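# Set the plate onto the scale platform with suction

## Task

Place the plate so it sits fully on the scale's platform, with no part of it overhanging the platform edge. It must stay there by itself, without the robot supporting it. Afterwards switch suction off and move the tool away from the plate.

## Robot and tools

Robot: a single six-joint arm (UR7e type) with a vacuum suction cup, not a gripper. The reference point is the cup point, which is the centre of the cup rim when the cup touches nothing. The cup opens along the cup point's own +z axis. About 7 cm behind the rim the tool body and wrist camera widen to roughly 8 cm sideways, so leave room for that near the scale and other objects.

Frames: results give positions in the scene frame, in metres. Its origin is on the table surface under the arm base, +z is up, and +y is to the left when facing along +x. Orientation is reported as a quaternion (w, x, y, z). The printed position can be slightly off, more so at long reach. Wrist force and torque are given on the cup point's own x, y, z axes. A push from a surface reads as force pointing back into the arm. Expect an offset of up to about 4 N, noise of about 2.4 N, and saturation near 50 N per axis. 'no reading' at the start is normal.

Command row: every motion uses a row of 7 numbers, each between -1 and 1, in this order: dx, dy, dz, rx, ry, rz, suction. The first six are an offset, not an absolute pose. They are measured in the cup point's own axes from the cup point pose shown in the most recent result that includes it. Before any such result exists in the scene, and for later calls within the same reply, they are measured from where the arm is when the action begins. Scale: 1.0 equals 0.6 m for dx, dy, dz and 180 degrees for the rotation. rx, ry, rz form a single rotation vector. Every row in a list counts from that same base pose, not from the row before it. A row of zero offsets does not hold still: it pulls the arm back to the base pose. The seventh number sets vacuum: 1 is full (about 55 kPa under ambient), a fraction asks for that share, and 0.05 or less turns it off. The setting persists until changed.

Tools:
- execute_actions {actions: [...], pictures?}. An empty list just reports state. One action {rows: [[7 numbers], ...], steps: up to 15} runs one row per 1/30 s step, with the last row repeated to fill the steps (15 by default). A wait {steps: n} (n up to 300) counts from the previous result, including your thinking time. Only one item is allowed per call. A refused call sends nothing.
- move {target: one 7-number row, speed in m/s 0.002 to 0.5 (default 0.25; turning limited to twice that in rad/s), stop_force in N 9 to 40 (optional)}. It drives the cup point in a straight line toward the offset target over 0.5 to 10 s and does not avoid obstacles. With stop_force, the move halts once the push against the direction of travel rises by that amount for 2 steps; the arm then backs up 2 steps and holds. Use it only slowly, without rotation, and not in the first 0.2 s of a scene. Leave it out when pulling away from a surface you press on. The result line gives the ending (done, contact, off_target, moving, held, fault), any limits (paced = pose clipped; held = steps blocked), and the distance left to the target.
- wait {seconds: 0 to 10} lets time pass and sends no command.
- zoom_image {camera: cam_head_left | cam_head_right | cam_wrist, region: [x0, y0, x1, y1] in pixels, at most 504x504} gives a closer view of the latest image.
- read_manual gives licence texts only.
- finished_scene {scene: 1 or 2} ends and grades the scene and cannot be undone. Replying without a tool call ends everything.

Motion limits: each step the commanded pose is clipped to within 100 mm and 16 degrees of the measured pose, and motion trails commands by about 0.17 s. Large moves may stop short, so read the pose and 'Hand target' and send the remainder. 'pose unreachable' or HELD means the clearance check altered or blocked steps.

Suction use: with vacuum on, press the 29 mm rim flat onto a smooth part of the plate so it seals all round. Keep it away from edges, holes or seams. suction_measured near 0 means no seal. part_present goes to 1 at 0.50 and back to 0 below 0.45. Under vacuum the cup compresses, so the held item sits up to 10 mm nearer the tool. To release, lower the plate until it rests on the platform, set suction to 0, then lift at least 15 mm. If the cup seals on the table, turn suction off to free it.

Hazards: the arm is stiff, so commanding even slightly into a firm surface can trigger a fault. A joint torque at its limit (139 N m for the big joints, 26 N m for the wrists) or any 150 N external force stops the arm for 10 s. Holding loads heats the motors: a MOTOR HOT warning appears from 70 °C, and at 85 °C the brakes lock until they cool. Approach slowly, do not slam, drop or shove the plate, and never push anything off the table. Loose objects may get nudged now and then, so check the final placement in the camera images before ending.

Each tool is called after "Call:" as name([rows], argument=value, ...), one row to a line, values as JSON.

## Session

Call:
execute_actions(actions=[])

Scene clock: 0.00 s of 4900.00 s.
end_effector_position=(+0.4293, -0.0216, +0.2936) suction_measured=0.00 part_present=0 end_effector_quat_wxyz=(+0.001, +0.025, +1.000, +0.002) end_effector_velocity=(+0.000, -0.000, +0.000) end_effector_angular_velocity=(+0.000, -0.001, -0.001)
Joint positions: [-0.315 -1.724  2.04  -1.891 -1.569 -0.314]
Joint velocities: [-0.    -0.    -0.     0.     0.001  0.001]
Wrist force (N, on the end effector, along its own x y z axes, offset not removed): no reading
Wrist torque (N m, same axes, about the end effector's origin, offset not removed): no reading
Hand target: +0.429, -0.022, +0.294; +0.001, +0.025, +1.000, +0.002

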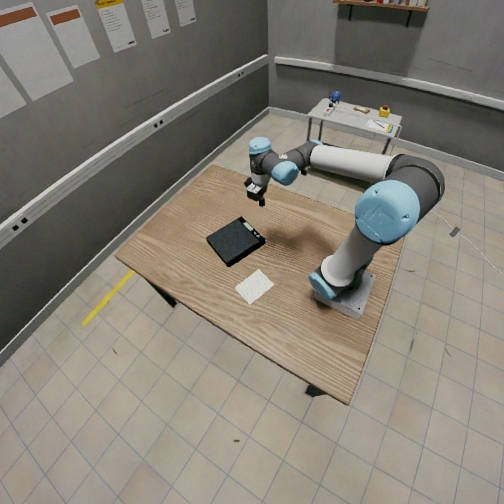

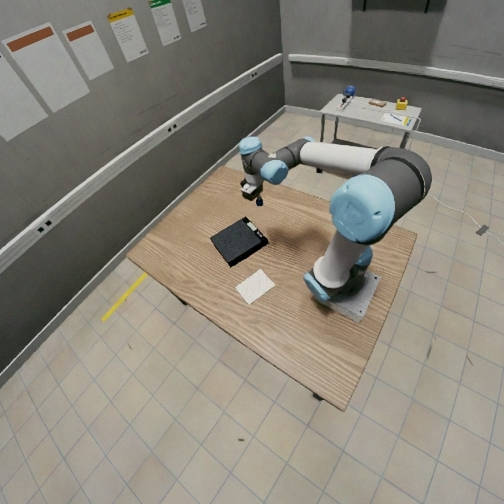

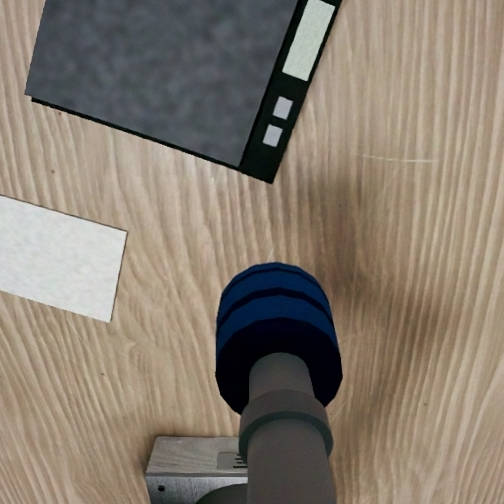

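Call:
zoom_image(camera="cam_head_left", region=[190, 190, 310, 310])

Call:
move(target=[0.05, 0.33, -0.03, 0, 0, 0, 0])

Region (190, 190, 310, 310) of cam_head_left's 504x504 image, scaled by 4.200, with more detail than that image has.

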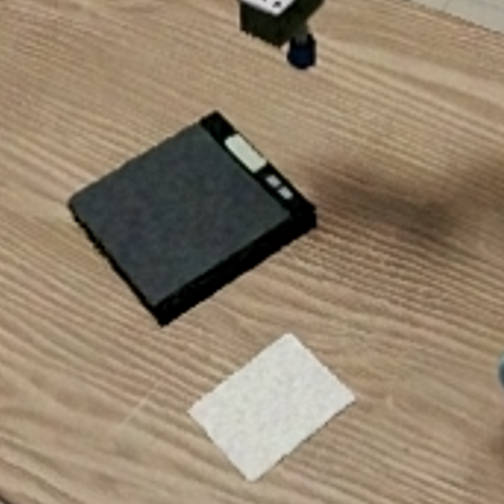

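Scene clock: 9.23 s of 4900.00 s.
end_effector_position=(+0.4088, +0.1777, +0.3124) suction_measured=0.00 part_present=0 end_effector_quat_wxyz=(+0.001, +0.025, +1.000, +0.003) end_effector_velocity=(+0.001, +0.001, +0.000) end_effector_angular_velocity=(-0.001, -0.000, -0.002)
Joint positions: [ 0.157 -1.695  1.968 -1.847 -1.569  0.158]
Joint velocities: [ 0.002  0.003 -0.003  0.001 -0.001  0.004]
Wrist force (N, on the end effector, along its own x y z axes, offset not removed): [-2.8 0.3 0.2]
Wrist torque (N m, same axes, about the end effector's origin, offset not removed): [0.07 0.28 0.15]
Hand target: +0.409, +0.178, +0.312; +0.001, +0.025, +1.000, +0.003
Off the commanded pose: 0.000 m, 0 deg.
After step 90, 4.87 s passed at rest.
move: done

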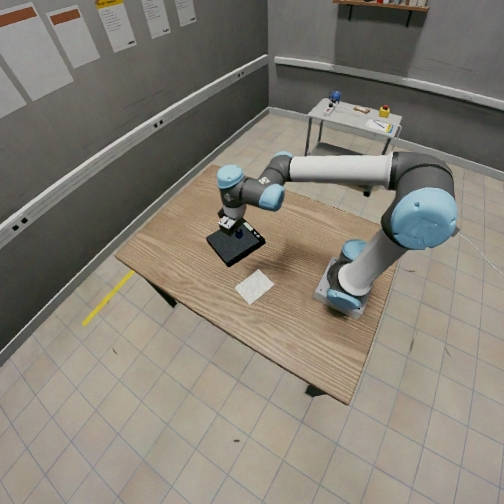

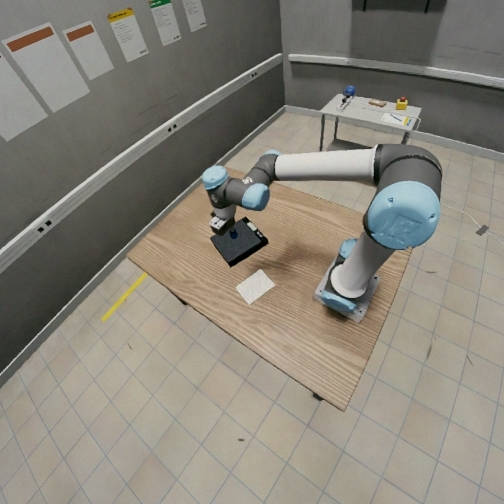

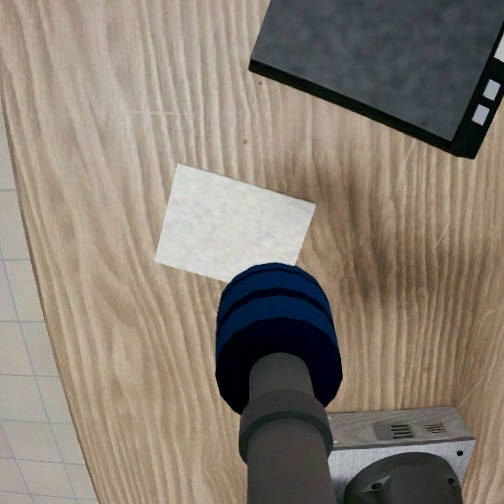

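Call:
move(target=[0.139, 0.047, 0.33, 0, 0, 0, 0])

Scene clock: 14.57 s of 4900.00 s.
end_effector_position=(+0.3271, +0.2109, +0.1145) suction_measured=0.00 part_present=0 end_effector_quat_wxyz=(+0.001, +0.025, +1.000, +0.003) end_effector_velocity=(+0.000, +0.001, -0.002) end_effector_angular_velocity=(-0.000, -0.002, +0.001)
Joint positions: [ 0.272 -1.522  2.42  -2.472 -1.569  0.273]
Joint velocities: [ 0.002  0.005  0.002 -0.008 -0.001  0.001]
Wrist force (N, on the end effector, along its own x y z axes, offset not removed): [-1.7 -0.6 -1.5]
Wrist torque (N m, same axes, about the end effector's origin, offset not removed): [-0.02 0.17 0.19]
Hand target: +0.327, +0.211, +0.114; +0.001, +0.025, +1.000, +0.003
Off the commanded pose: 0.000 m, 0 deg.
After step 90, 0.90 s passed at rest.
move: done

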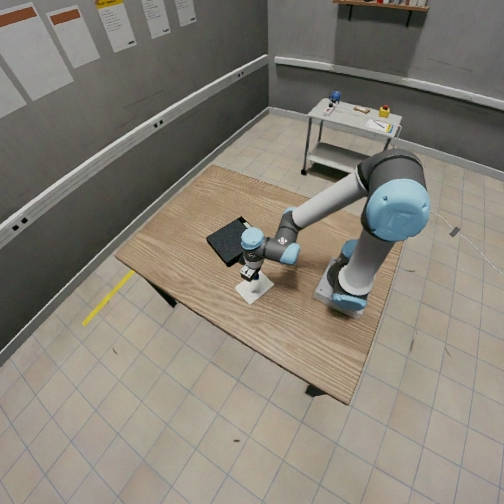

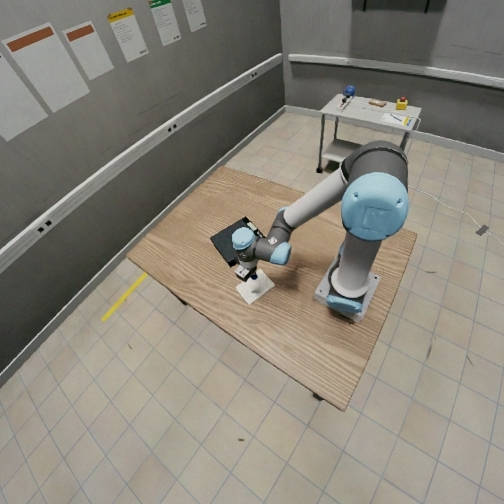

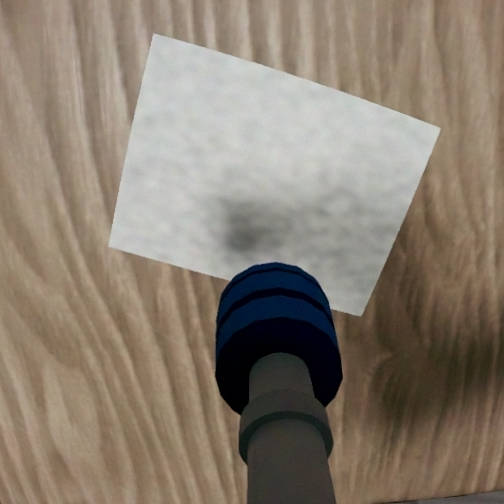

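Call:
move(target=[-0.005, 0, 0.155, 0, 0, 0, 1], speed=0.2)

Call:
move(target=[0, 0, 0.045, 0, 0, 0, 1], speed=0.012, stop_force=10)

Scene clock: 20.83 s of 4900.00 s.
end_effector_position=(+0.3302, +0.2111, +0.0214) suction_measured=0.00 part_present=0 end_effector_quat_wxyz=(+0.001, +0.025, +1.000, +0.003) end_effector_velocity=(-0.000, +0.000, -0.001) end_effector_angular_velocity=(+0.000, +0.000, +0.000)
Joint positions: [ 0.269 -1.214  2.475 -2.835 -1.569  0.271]
Joint velocities: [ 0.001  0.005  0.001 -0.005  0.001  0.   ]
Wrist force (N, on the end effector, along its own x y z axes, offset not removed): [-2.5 2.0 -0.1]
Wrist torque (N m, same axes, about the end effector's origin, offset not removed): [0.22 0.31 0.14]
Hand target: +0.330, +0.211, +0.021; +0.001, +0.025, +1.000, +0.003
Off the commanded pose: 0.000 m, 0 deg.
After step 90, 2.23 s passed at rest.
move: done

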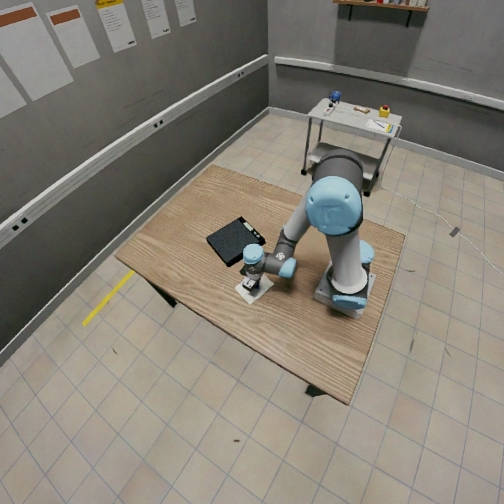

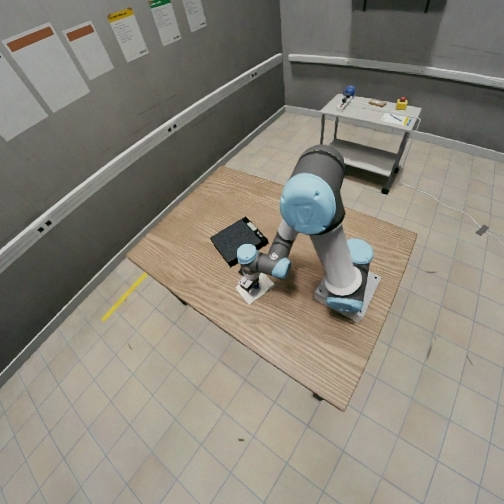

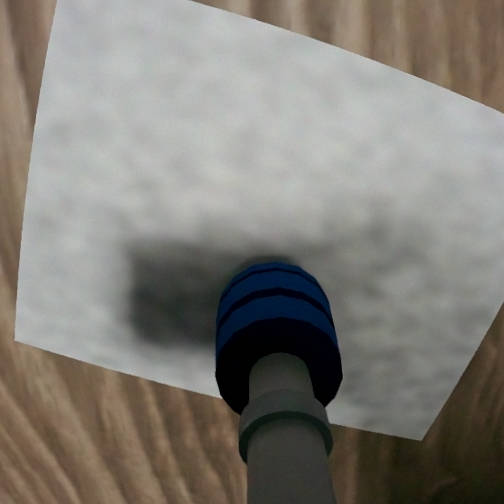

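Scene clock: 23.33 s of 4900.00 s.
end_effector_position=(+0.3302, +0.2112, -0.0041) suction_measured=1.00 part_present=1 end_effector_quat_wxyz=(+0.001, +0.025, +1.000, +0.003) end_effector_velocity=(+0.001, +0.000, +0.003) end_effector_angular_velocity=(+0.000, +0.001, -0.001)
Joint positions: [ 0.269 -1.12   2.478 -2.932 -1.569  0.271]
Joint velocities: [ 0.    -0.01  -0.002  0.012  0.001  0.001]
Wrist force (N, on the end effector, along its own x y z axes, offset not removed): [3.9 -0.8 -36.7]
Wrist torque (N m, same axes, about the end effector's origin, offset not removed): [0.17 0.16 0.06]
Hand target: +0.330, +0.211, -0.004; +0.001, +0.025, +1.000, +0.003
Off the commanded pose: 0.001 m, 0 deg.
move: contact

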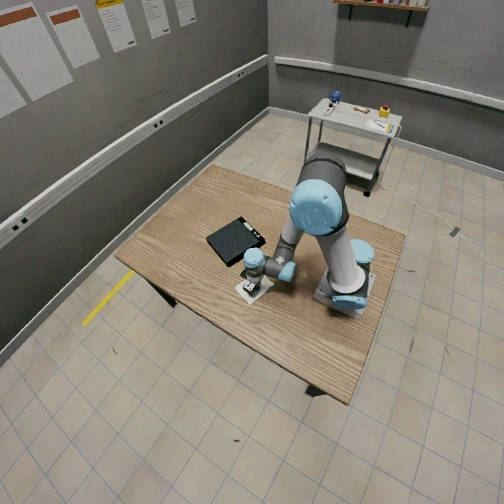

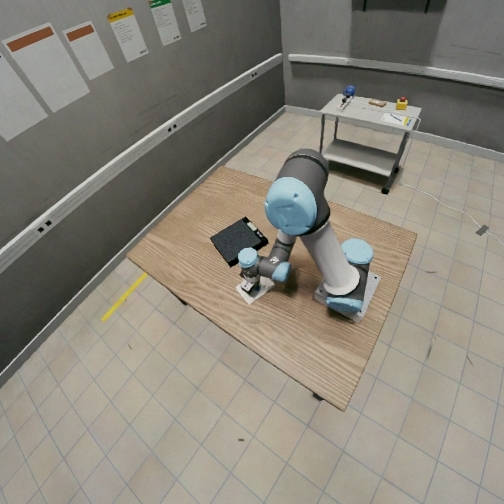

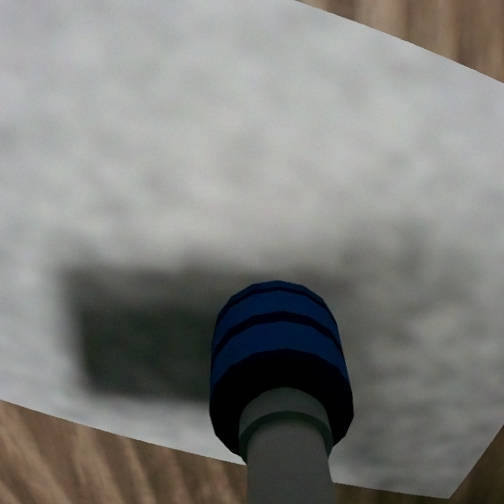

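Call:
move(target=[0, 0, -0.14, 0, 0, 0, 1], speed=0.15)

Call:
move(target=[-0.375, -0.237, 0, 0, 0, 0.012, 1], speed=0.2)

Scene clock: 31.47 s of 4900.00 s.
end_effector_position=(+0.3301, +0.2109, +0.0799) suction_measured=0.98 part_present=1 end_effector_quat_wxyz=(+0.001, +0.025, +1.000, +0.003) end_effector_velocity=(+0.001, -0.000, +0.002) end_effector_angular_velocity=(-0.000, +0.001, -0.002)
Joint positions: [ 0.27  -1.414  2.445 -2.605 -1.569  0.271]
Joint velocities: [-0.001 -0.005 -0.003  0.008  0.     0.   ]
Wrist force (N, on the end effector, along its own x y z axes, offset not removed): [-1.8 0.8 0.8]
Wrist torque (N m, same axes, about the end effector's origin, offset not removed): [0.13 0.11 0.16]
Hand target: +0.330, +0.211, +0.080; +0.001, +0.025, +1.000, +0.003
Off the commanded pose: 0.000 m, 0 deg.
move: done

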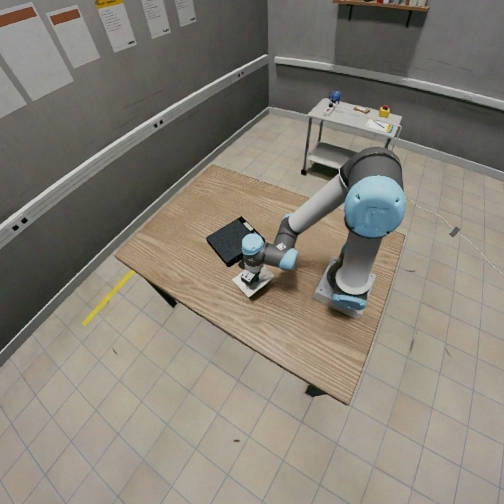

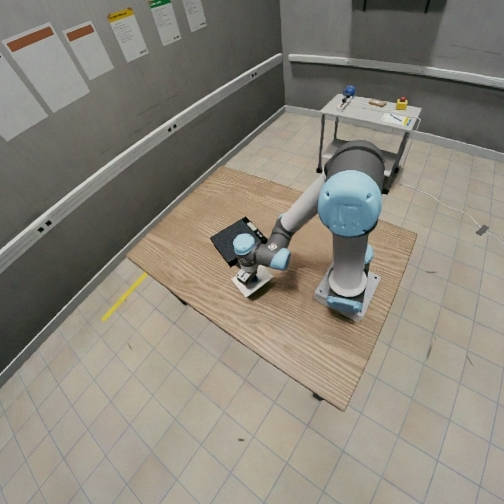

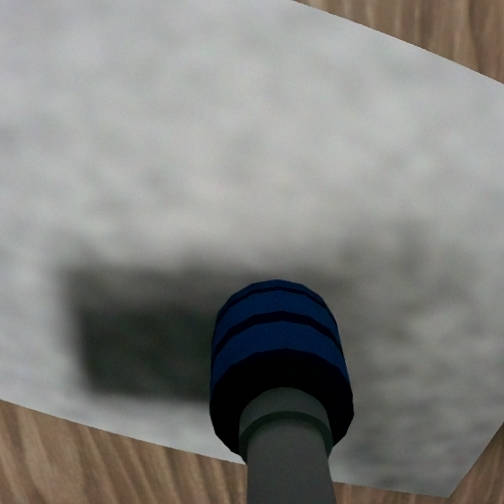

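Scene clock: 33.33 s of 4900.00 s.
end_effector_position=(+0.5480, +0.0577, +0.0793) suction_measured=0.96 part_present=1 end_effector_quat_wxyz=(+0.001, +0.044, +0.999, +0.003) end_effector_velocity=(+0.001, -0.001, -0.000) end_effector_angular_velocity=(+0.000, +0.001, -0.001)
Joint positions: [-0.091 -1.128  2.001 -2.447 -1.569 -0.052]
Joint velocities: [-0.001  0.002 -0.003  0.002 -0.    -0.001]
Wrist force (N, on the end effector, along its own x y z axes, offset not removed): [-1.5 2.0 1.2]
Wrist torque (N m, same axes, about the end effector's origin, offset not removed): [0.21 0.14 0.17]
Hand target: +0.548, +0.058, +0.079; +0.001, +0.044, +0.999, +0.003
Off the commanded pose: 0.000 m, 0 deg.
move: done

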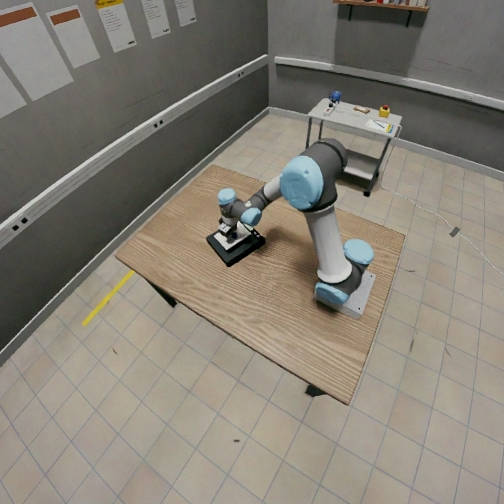

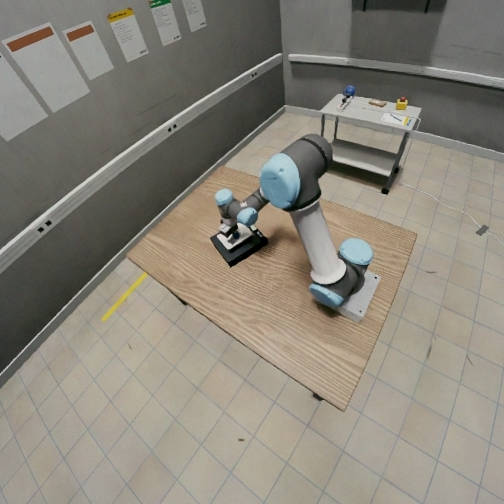

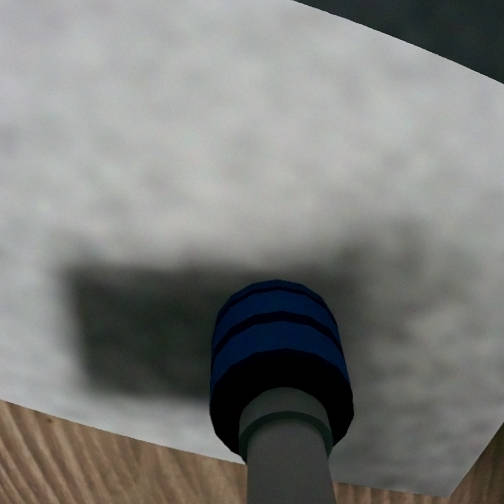

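Call:
move(target=[0, 0, 0.055, 0, 0, 0, 1], speed=0.05, stop_force=10)

Call:
move(target=[0, 0, 0.05, 0, 0, 0, 1], speed=0.006, stop_force=9)

Call:
zoom_image(camera="cam_head_left", region=[190, 190, 290, 290])

Scene clock: 37.73 s of 4900.00 s.
end_effector_position=(+0.5480, +0.0578, +0.0464) suction_measured=0.98 part_present=1 end_effector_quat_wxyz=(+0.001, +0.044, +0.999, +0.003) end_effector_velocity=(-0.000, -0.001, -0.001) end_effector_angular_velocity=(+0.000, +0.001, -0.001)
Joint positions: [-0.091 -1.06   2.015 -2.529 -1.569 -0.052]
Joint velocities: [-0.001  0.003  0.001 -0.003  0.    -0.   ]
Wrist force (N, on the end effector, along its own x y z axes, offset not removed): [-1.9 0.6 1.5]
Wrist torque (N m, same axes, about the end effector's origin, offset not removed): [0.08 0.23 0.13]
Hand target: +0.548, +0.058, +0.046; +0.001, +0.044, +0.999, +0.003
Off the commanded pose: 0.000 m, 0 deg.
move: done

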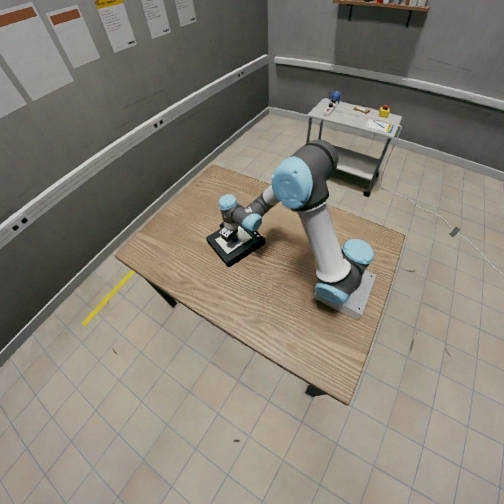

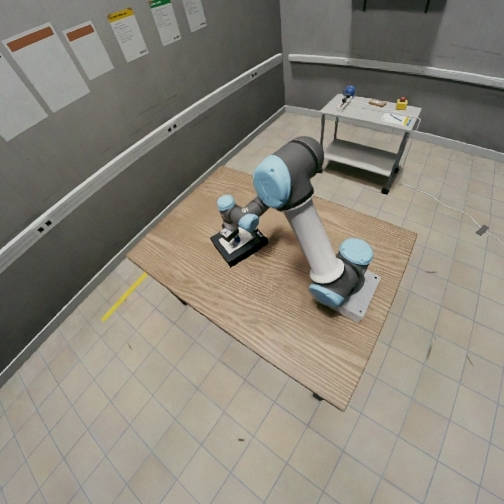

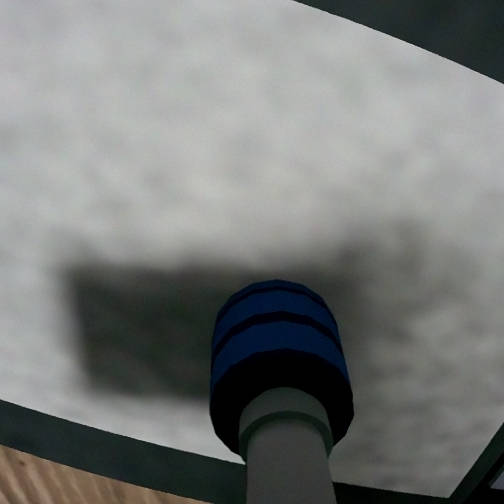

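Scene clock: 38.90 s of 4900.00 s.
end_effector_position=(+0.5480, +0.0578, +0.0415) suction_measured=1.00 part_present=1 end_effector_quat_wxyz=(+0.001, +0.044, +0.999, +0.003) end_effector_velocity=(-0.001, +0.001, +0.001) end_effector_angular_velocity=(+0.000, +0.003, +0.002)
Joint positions: [-0.091 -1.049  2.017 -2.541 -1.569 -0.052]
Joint velocities: [ 0.001 -0.003  0.001  0.006 -0.    -0.001]
Wrist force (N, on the end effector, along its own x y z axes, offset not removed): [-1.0 -0.4 -21.5]
Wrist torque (N m, same axes, about the end effector's origin, offset not removed): [-0.08 -0.02 0.12]
Hand target: +0.548, +0.058, +0.042; +0.001, +0.044, +0.999, +0.003
Off the commanded pose: 0.025 m, 0 deg.
move: contact

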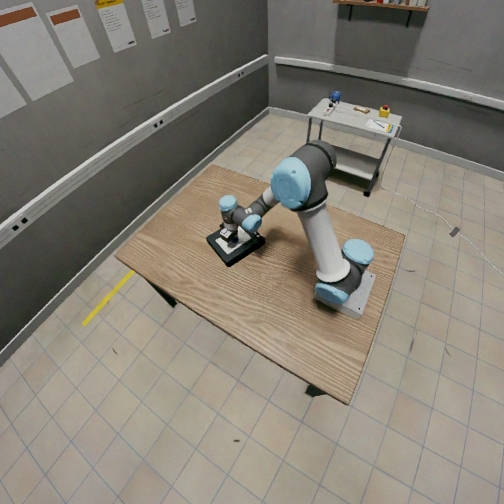

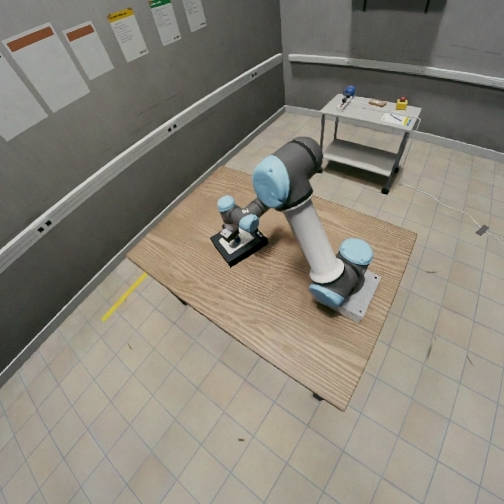

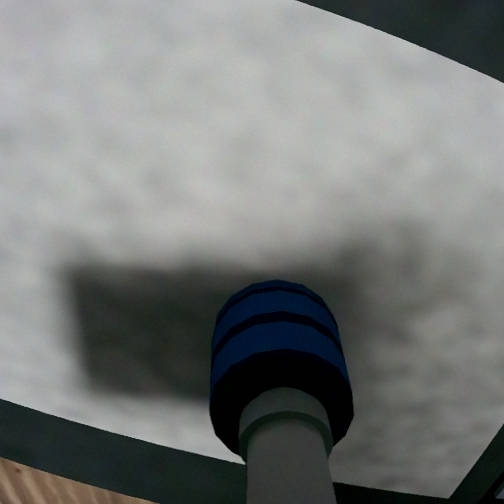

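Region (190, 190, 290, 290) of cam_head_left's 504x504 image, scaled by 5.040, with more detail than that image has.

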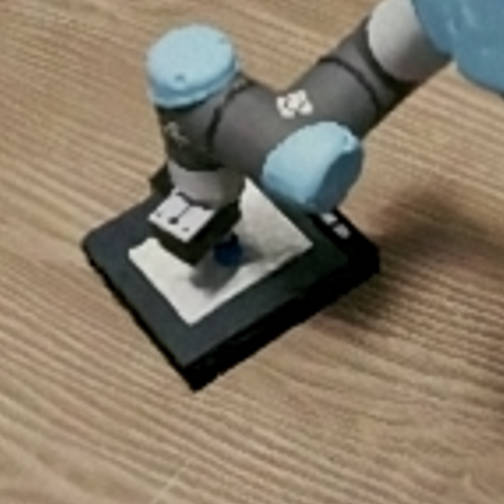

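Call:
execute_actions([
  {"rows": [[0,0,-0.001,0,0,0,0]], "steps": 15},
], pictures=false)

Call:
move(target=[0, 0, -0.35, 0, 0, 0, 0], speed=0.2)

Scene clock: 41.50 s of 4900.00 s.
end_effector_position=(+0.5480, +0.0578, +0.0421) suction_measured=0.00 part_present=0 end_effector_quat_wxyz=(+0.001, +0.044, +0.999, +0.003) end_effector_velocity=(-0.000, -0.000, -0.000) end_effector_angular_velocity=(+0.000, +0.000, -0.001)
Joint positions: [-0.091 -1.051  2.017 -2.54  -1.569 -0.052]
Joint velocities: [-0.     0.     0.     0.     0.     0.001]
Wrist force (N, on the end effector, along its own x y z axes, offset not removed): [-1.0 1.2 -8.2]
Wrist torque (N m, same axes, about the end effector's origin, offset not removed): [0.16 0.13 0.21]
Hand target: +0.548, +0.058, +0.042; +0.001, +0.044, +0.999, +0.003
Off the commanded pose: 0.000 m, 0 deg.
Steps of this call (steps 1 to 63: nothing new was sent; steps 64 to 78: all 15 steps of this action). Readings (end_effector_position | what the end effector reports):
64: (+0.5480, +0.0578, +0.0418) | suction_measured=0.16 part_present=0
65: (+0.5481, +0.0578, +0.0419) | suction_measured=0.00 part_present=0
67: (+0.5481, +0.0578, +0.0420) | suction_measured=0.00 part_present=0
71: (+0.5480, +0.0578, +0.0421) | suction_measured=0.00 part_present=0
78: the state above

Scene clock: 43.27 s of 4900.00 s.
end_effector_position=(+0.5477, +0.0570, +0.2522) suction_measured=0.00 part_present=0 end_effector_quat_wxyz=(+0.001, +0.044, +0.999, +0.003) end_effector_velocity=(+0.000, -0.001, +0.002) end_effector_angular_velocity=(-0.001, +0.000, -0.001)
Joint positions: [-0.091 -1.39   1.815 -1.999 -1.569 -0.052]
Joint velocities: [-0.001 -0.001 -0.004  0.005 -0.001  0.   ]
Wrist force (N, on the end effector, along its own x y z axes, offset not removed): [-3.2 2.2 0.7]
Wrist torque (N m, same axes, about the end effector's origin, offset not removed): [0.35 0.36 0.17]
Hand target: +0.548, +0.057, +0.252; +0.001, +0.044, +0.999, +0.003
Off the commanded pose: 0.000 m, 0 deg.
move: done

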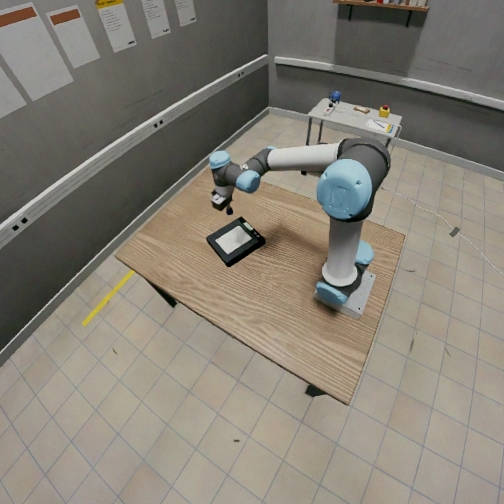

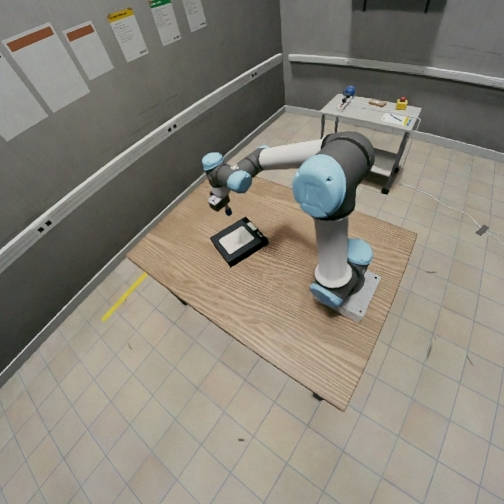

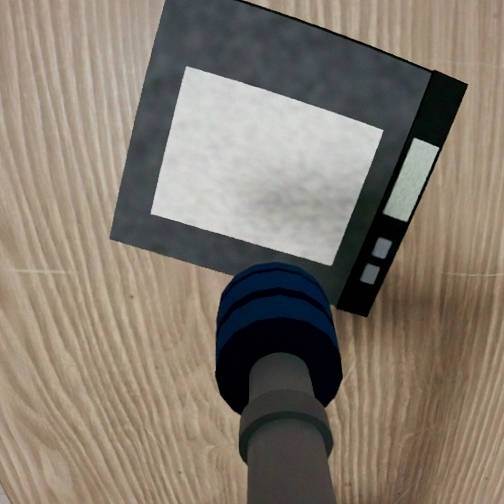

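Call:
finished_scene(scene=1)

The scene is finished: the task was done.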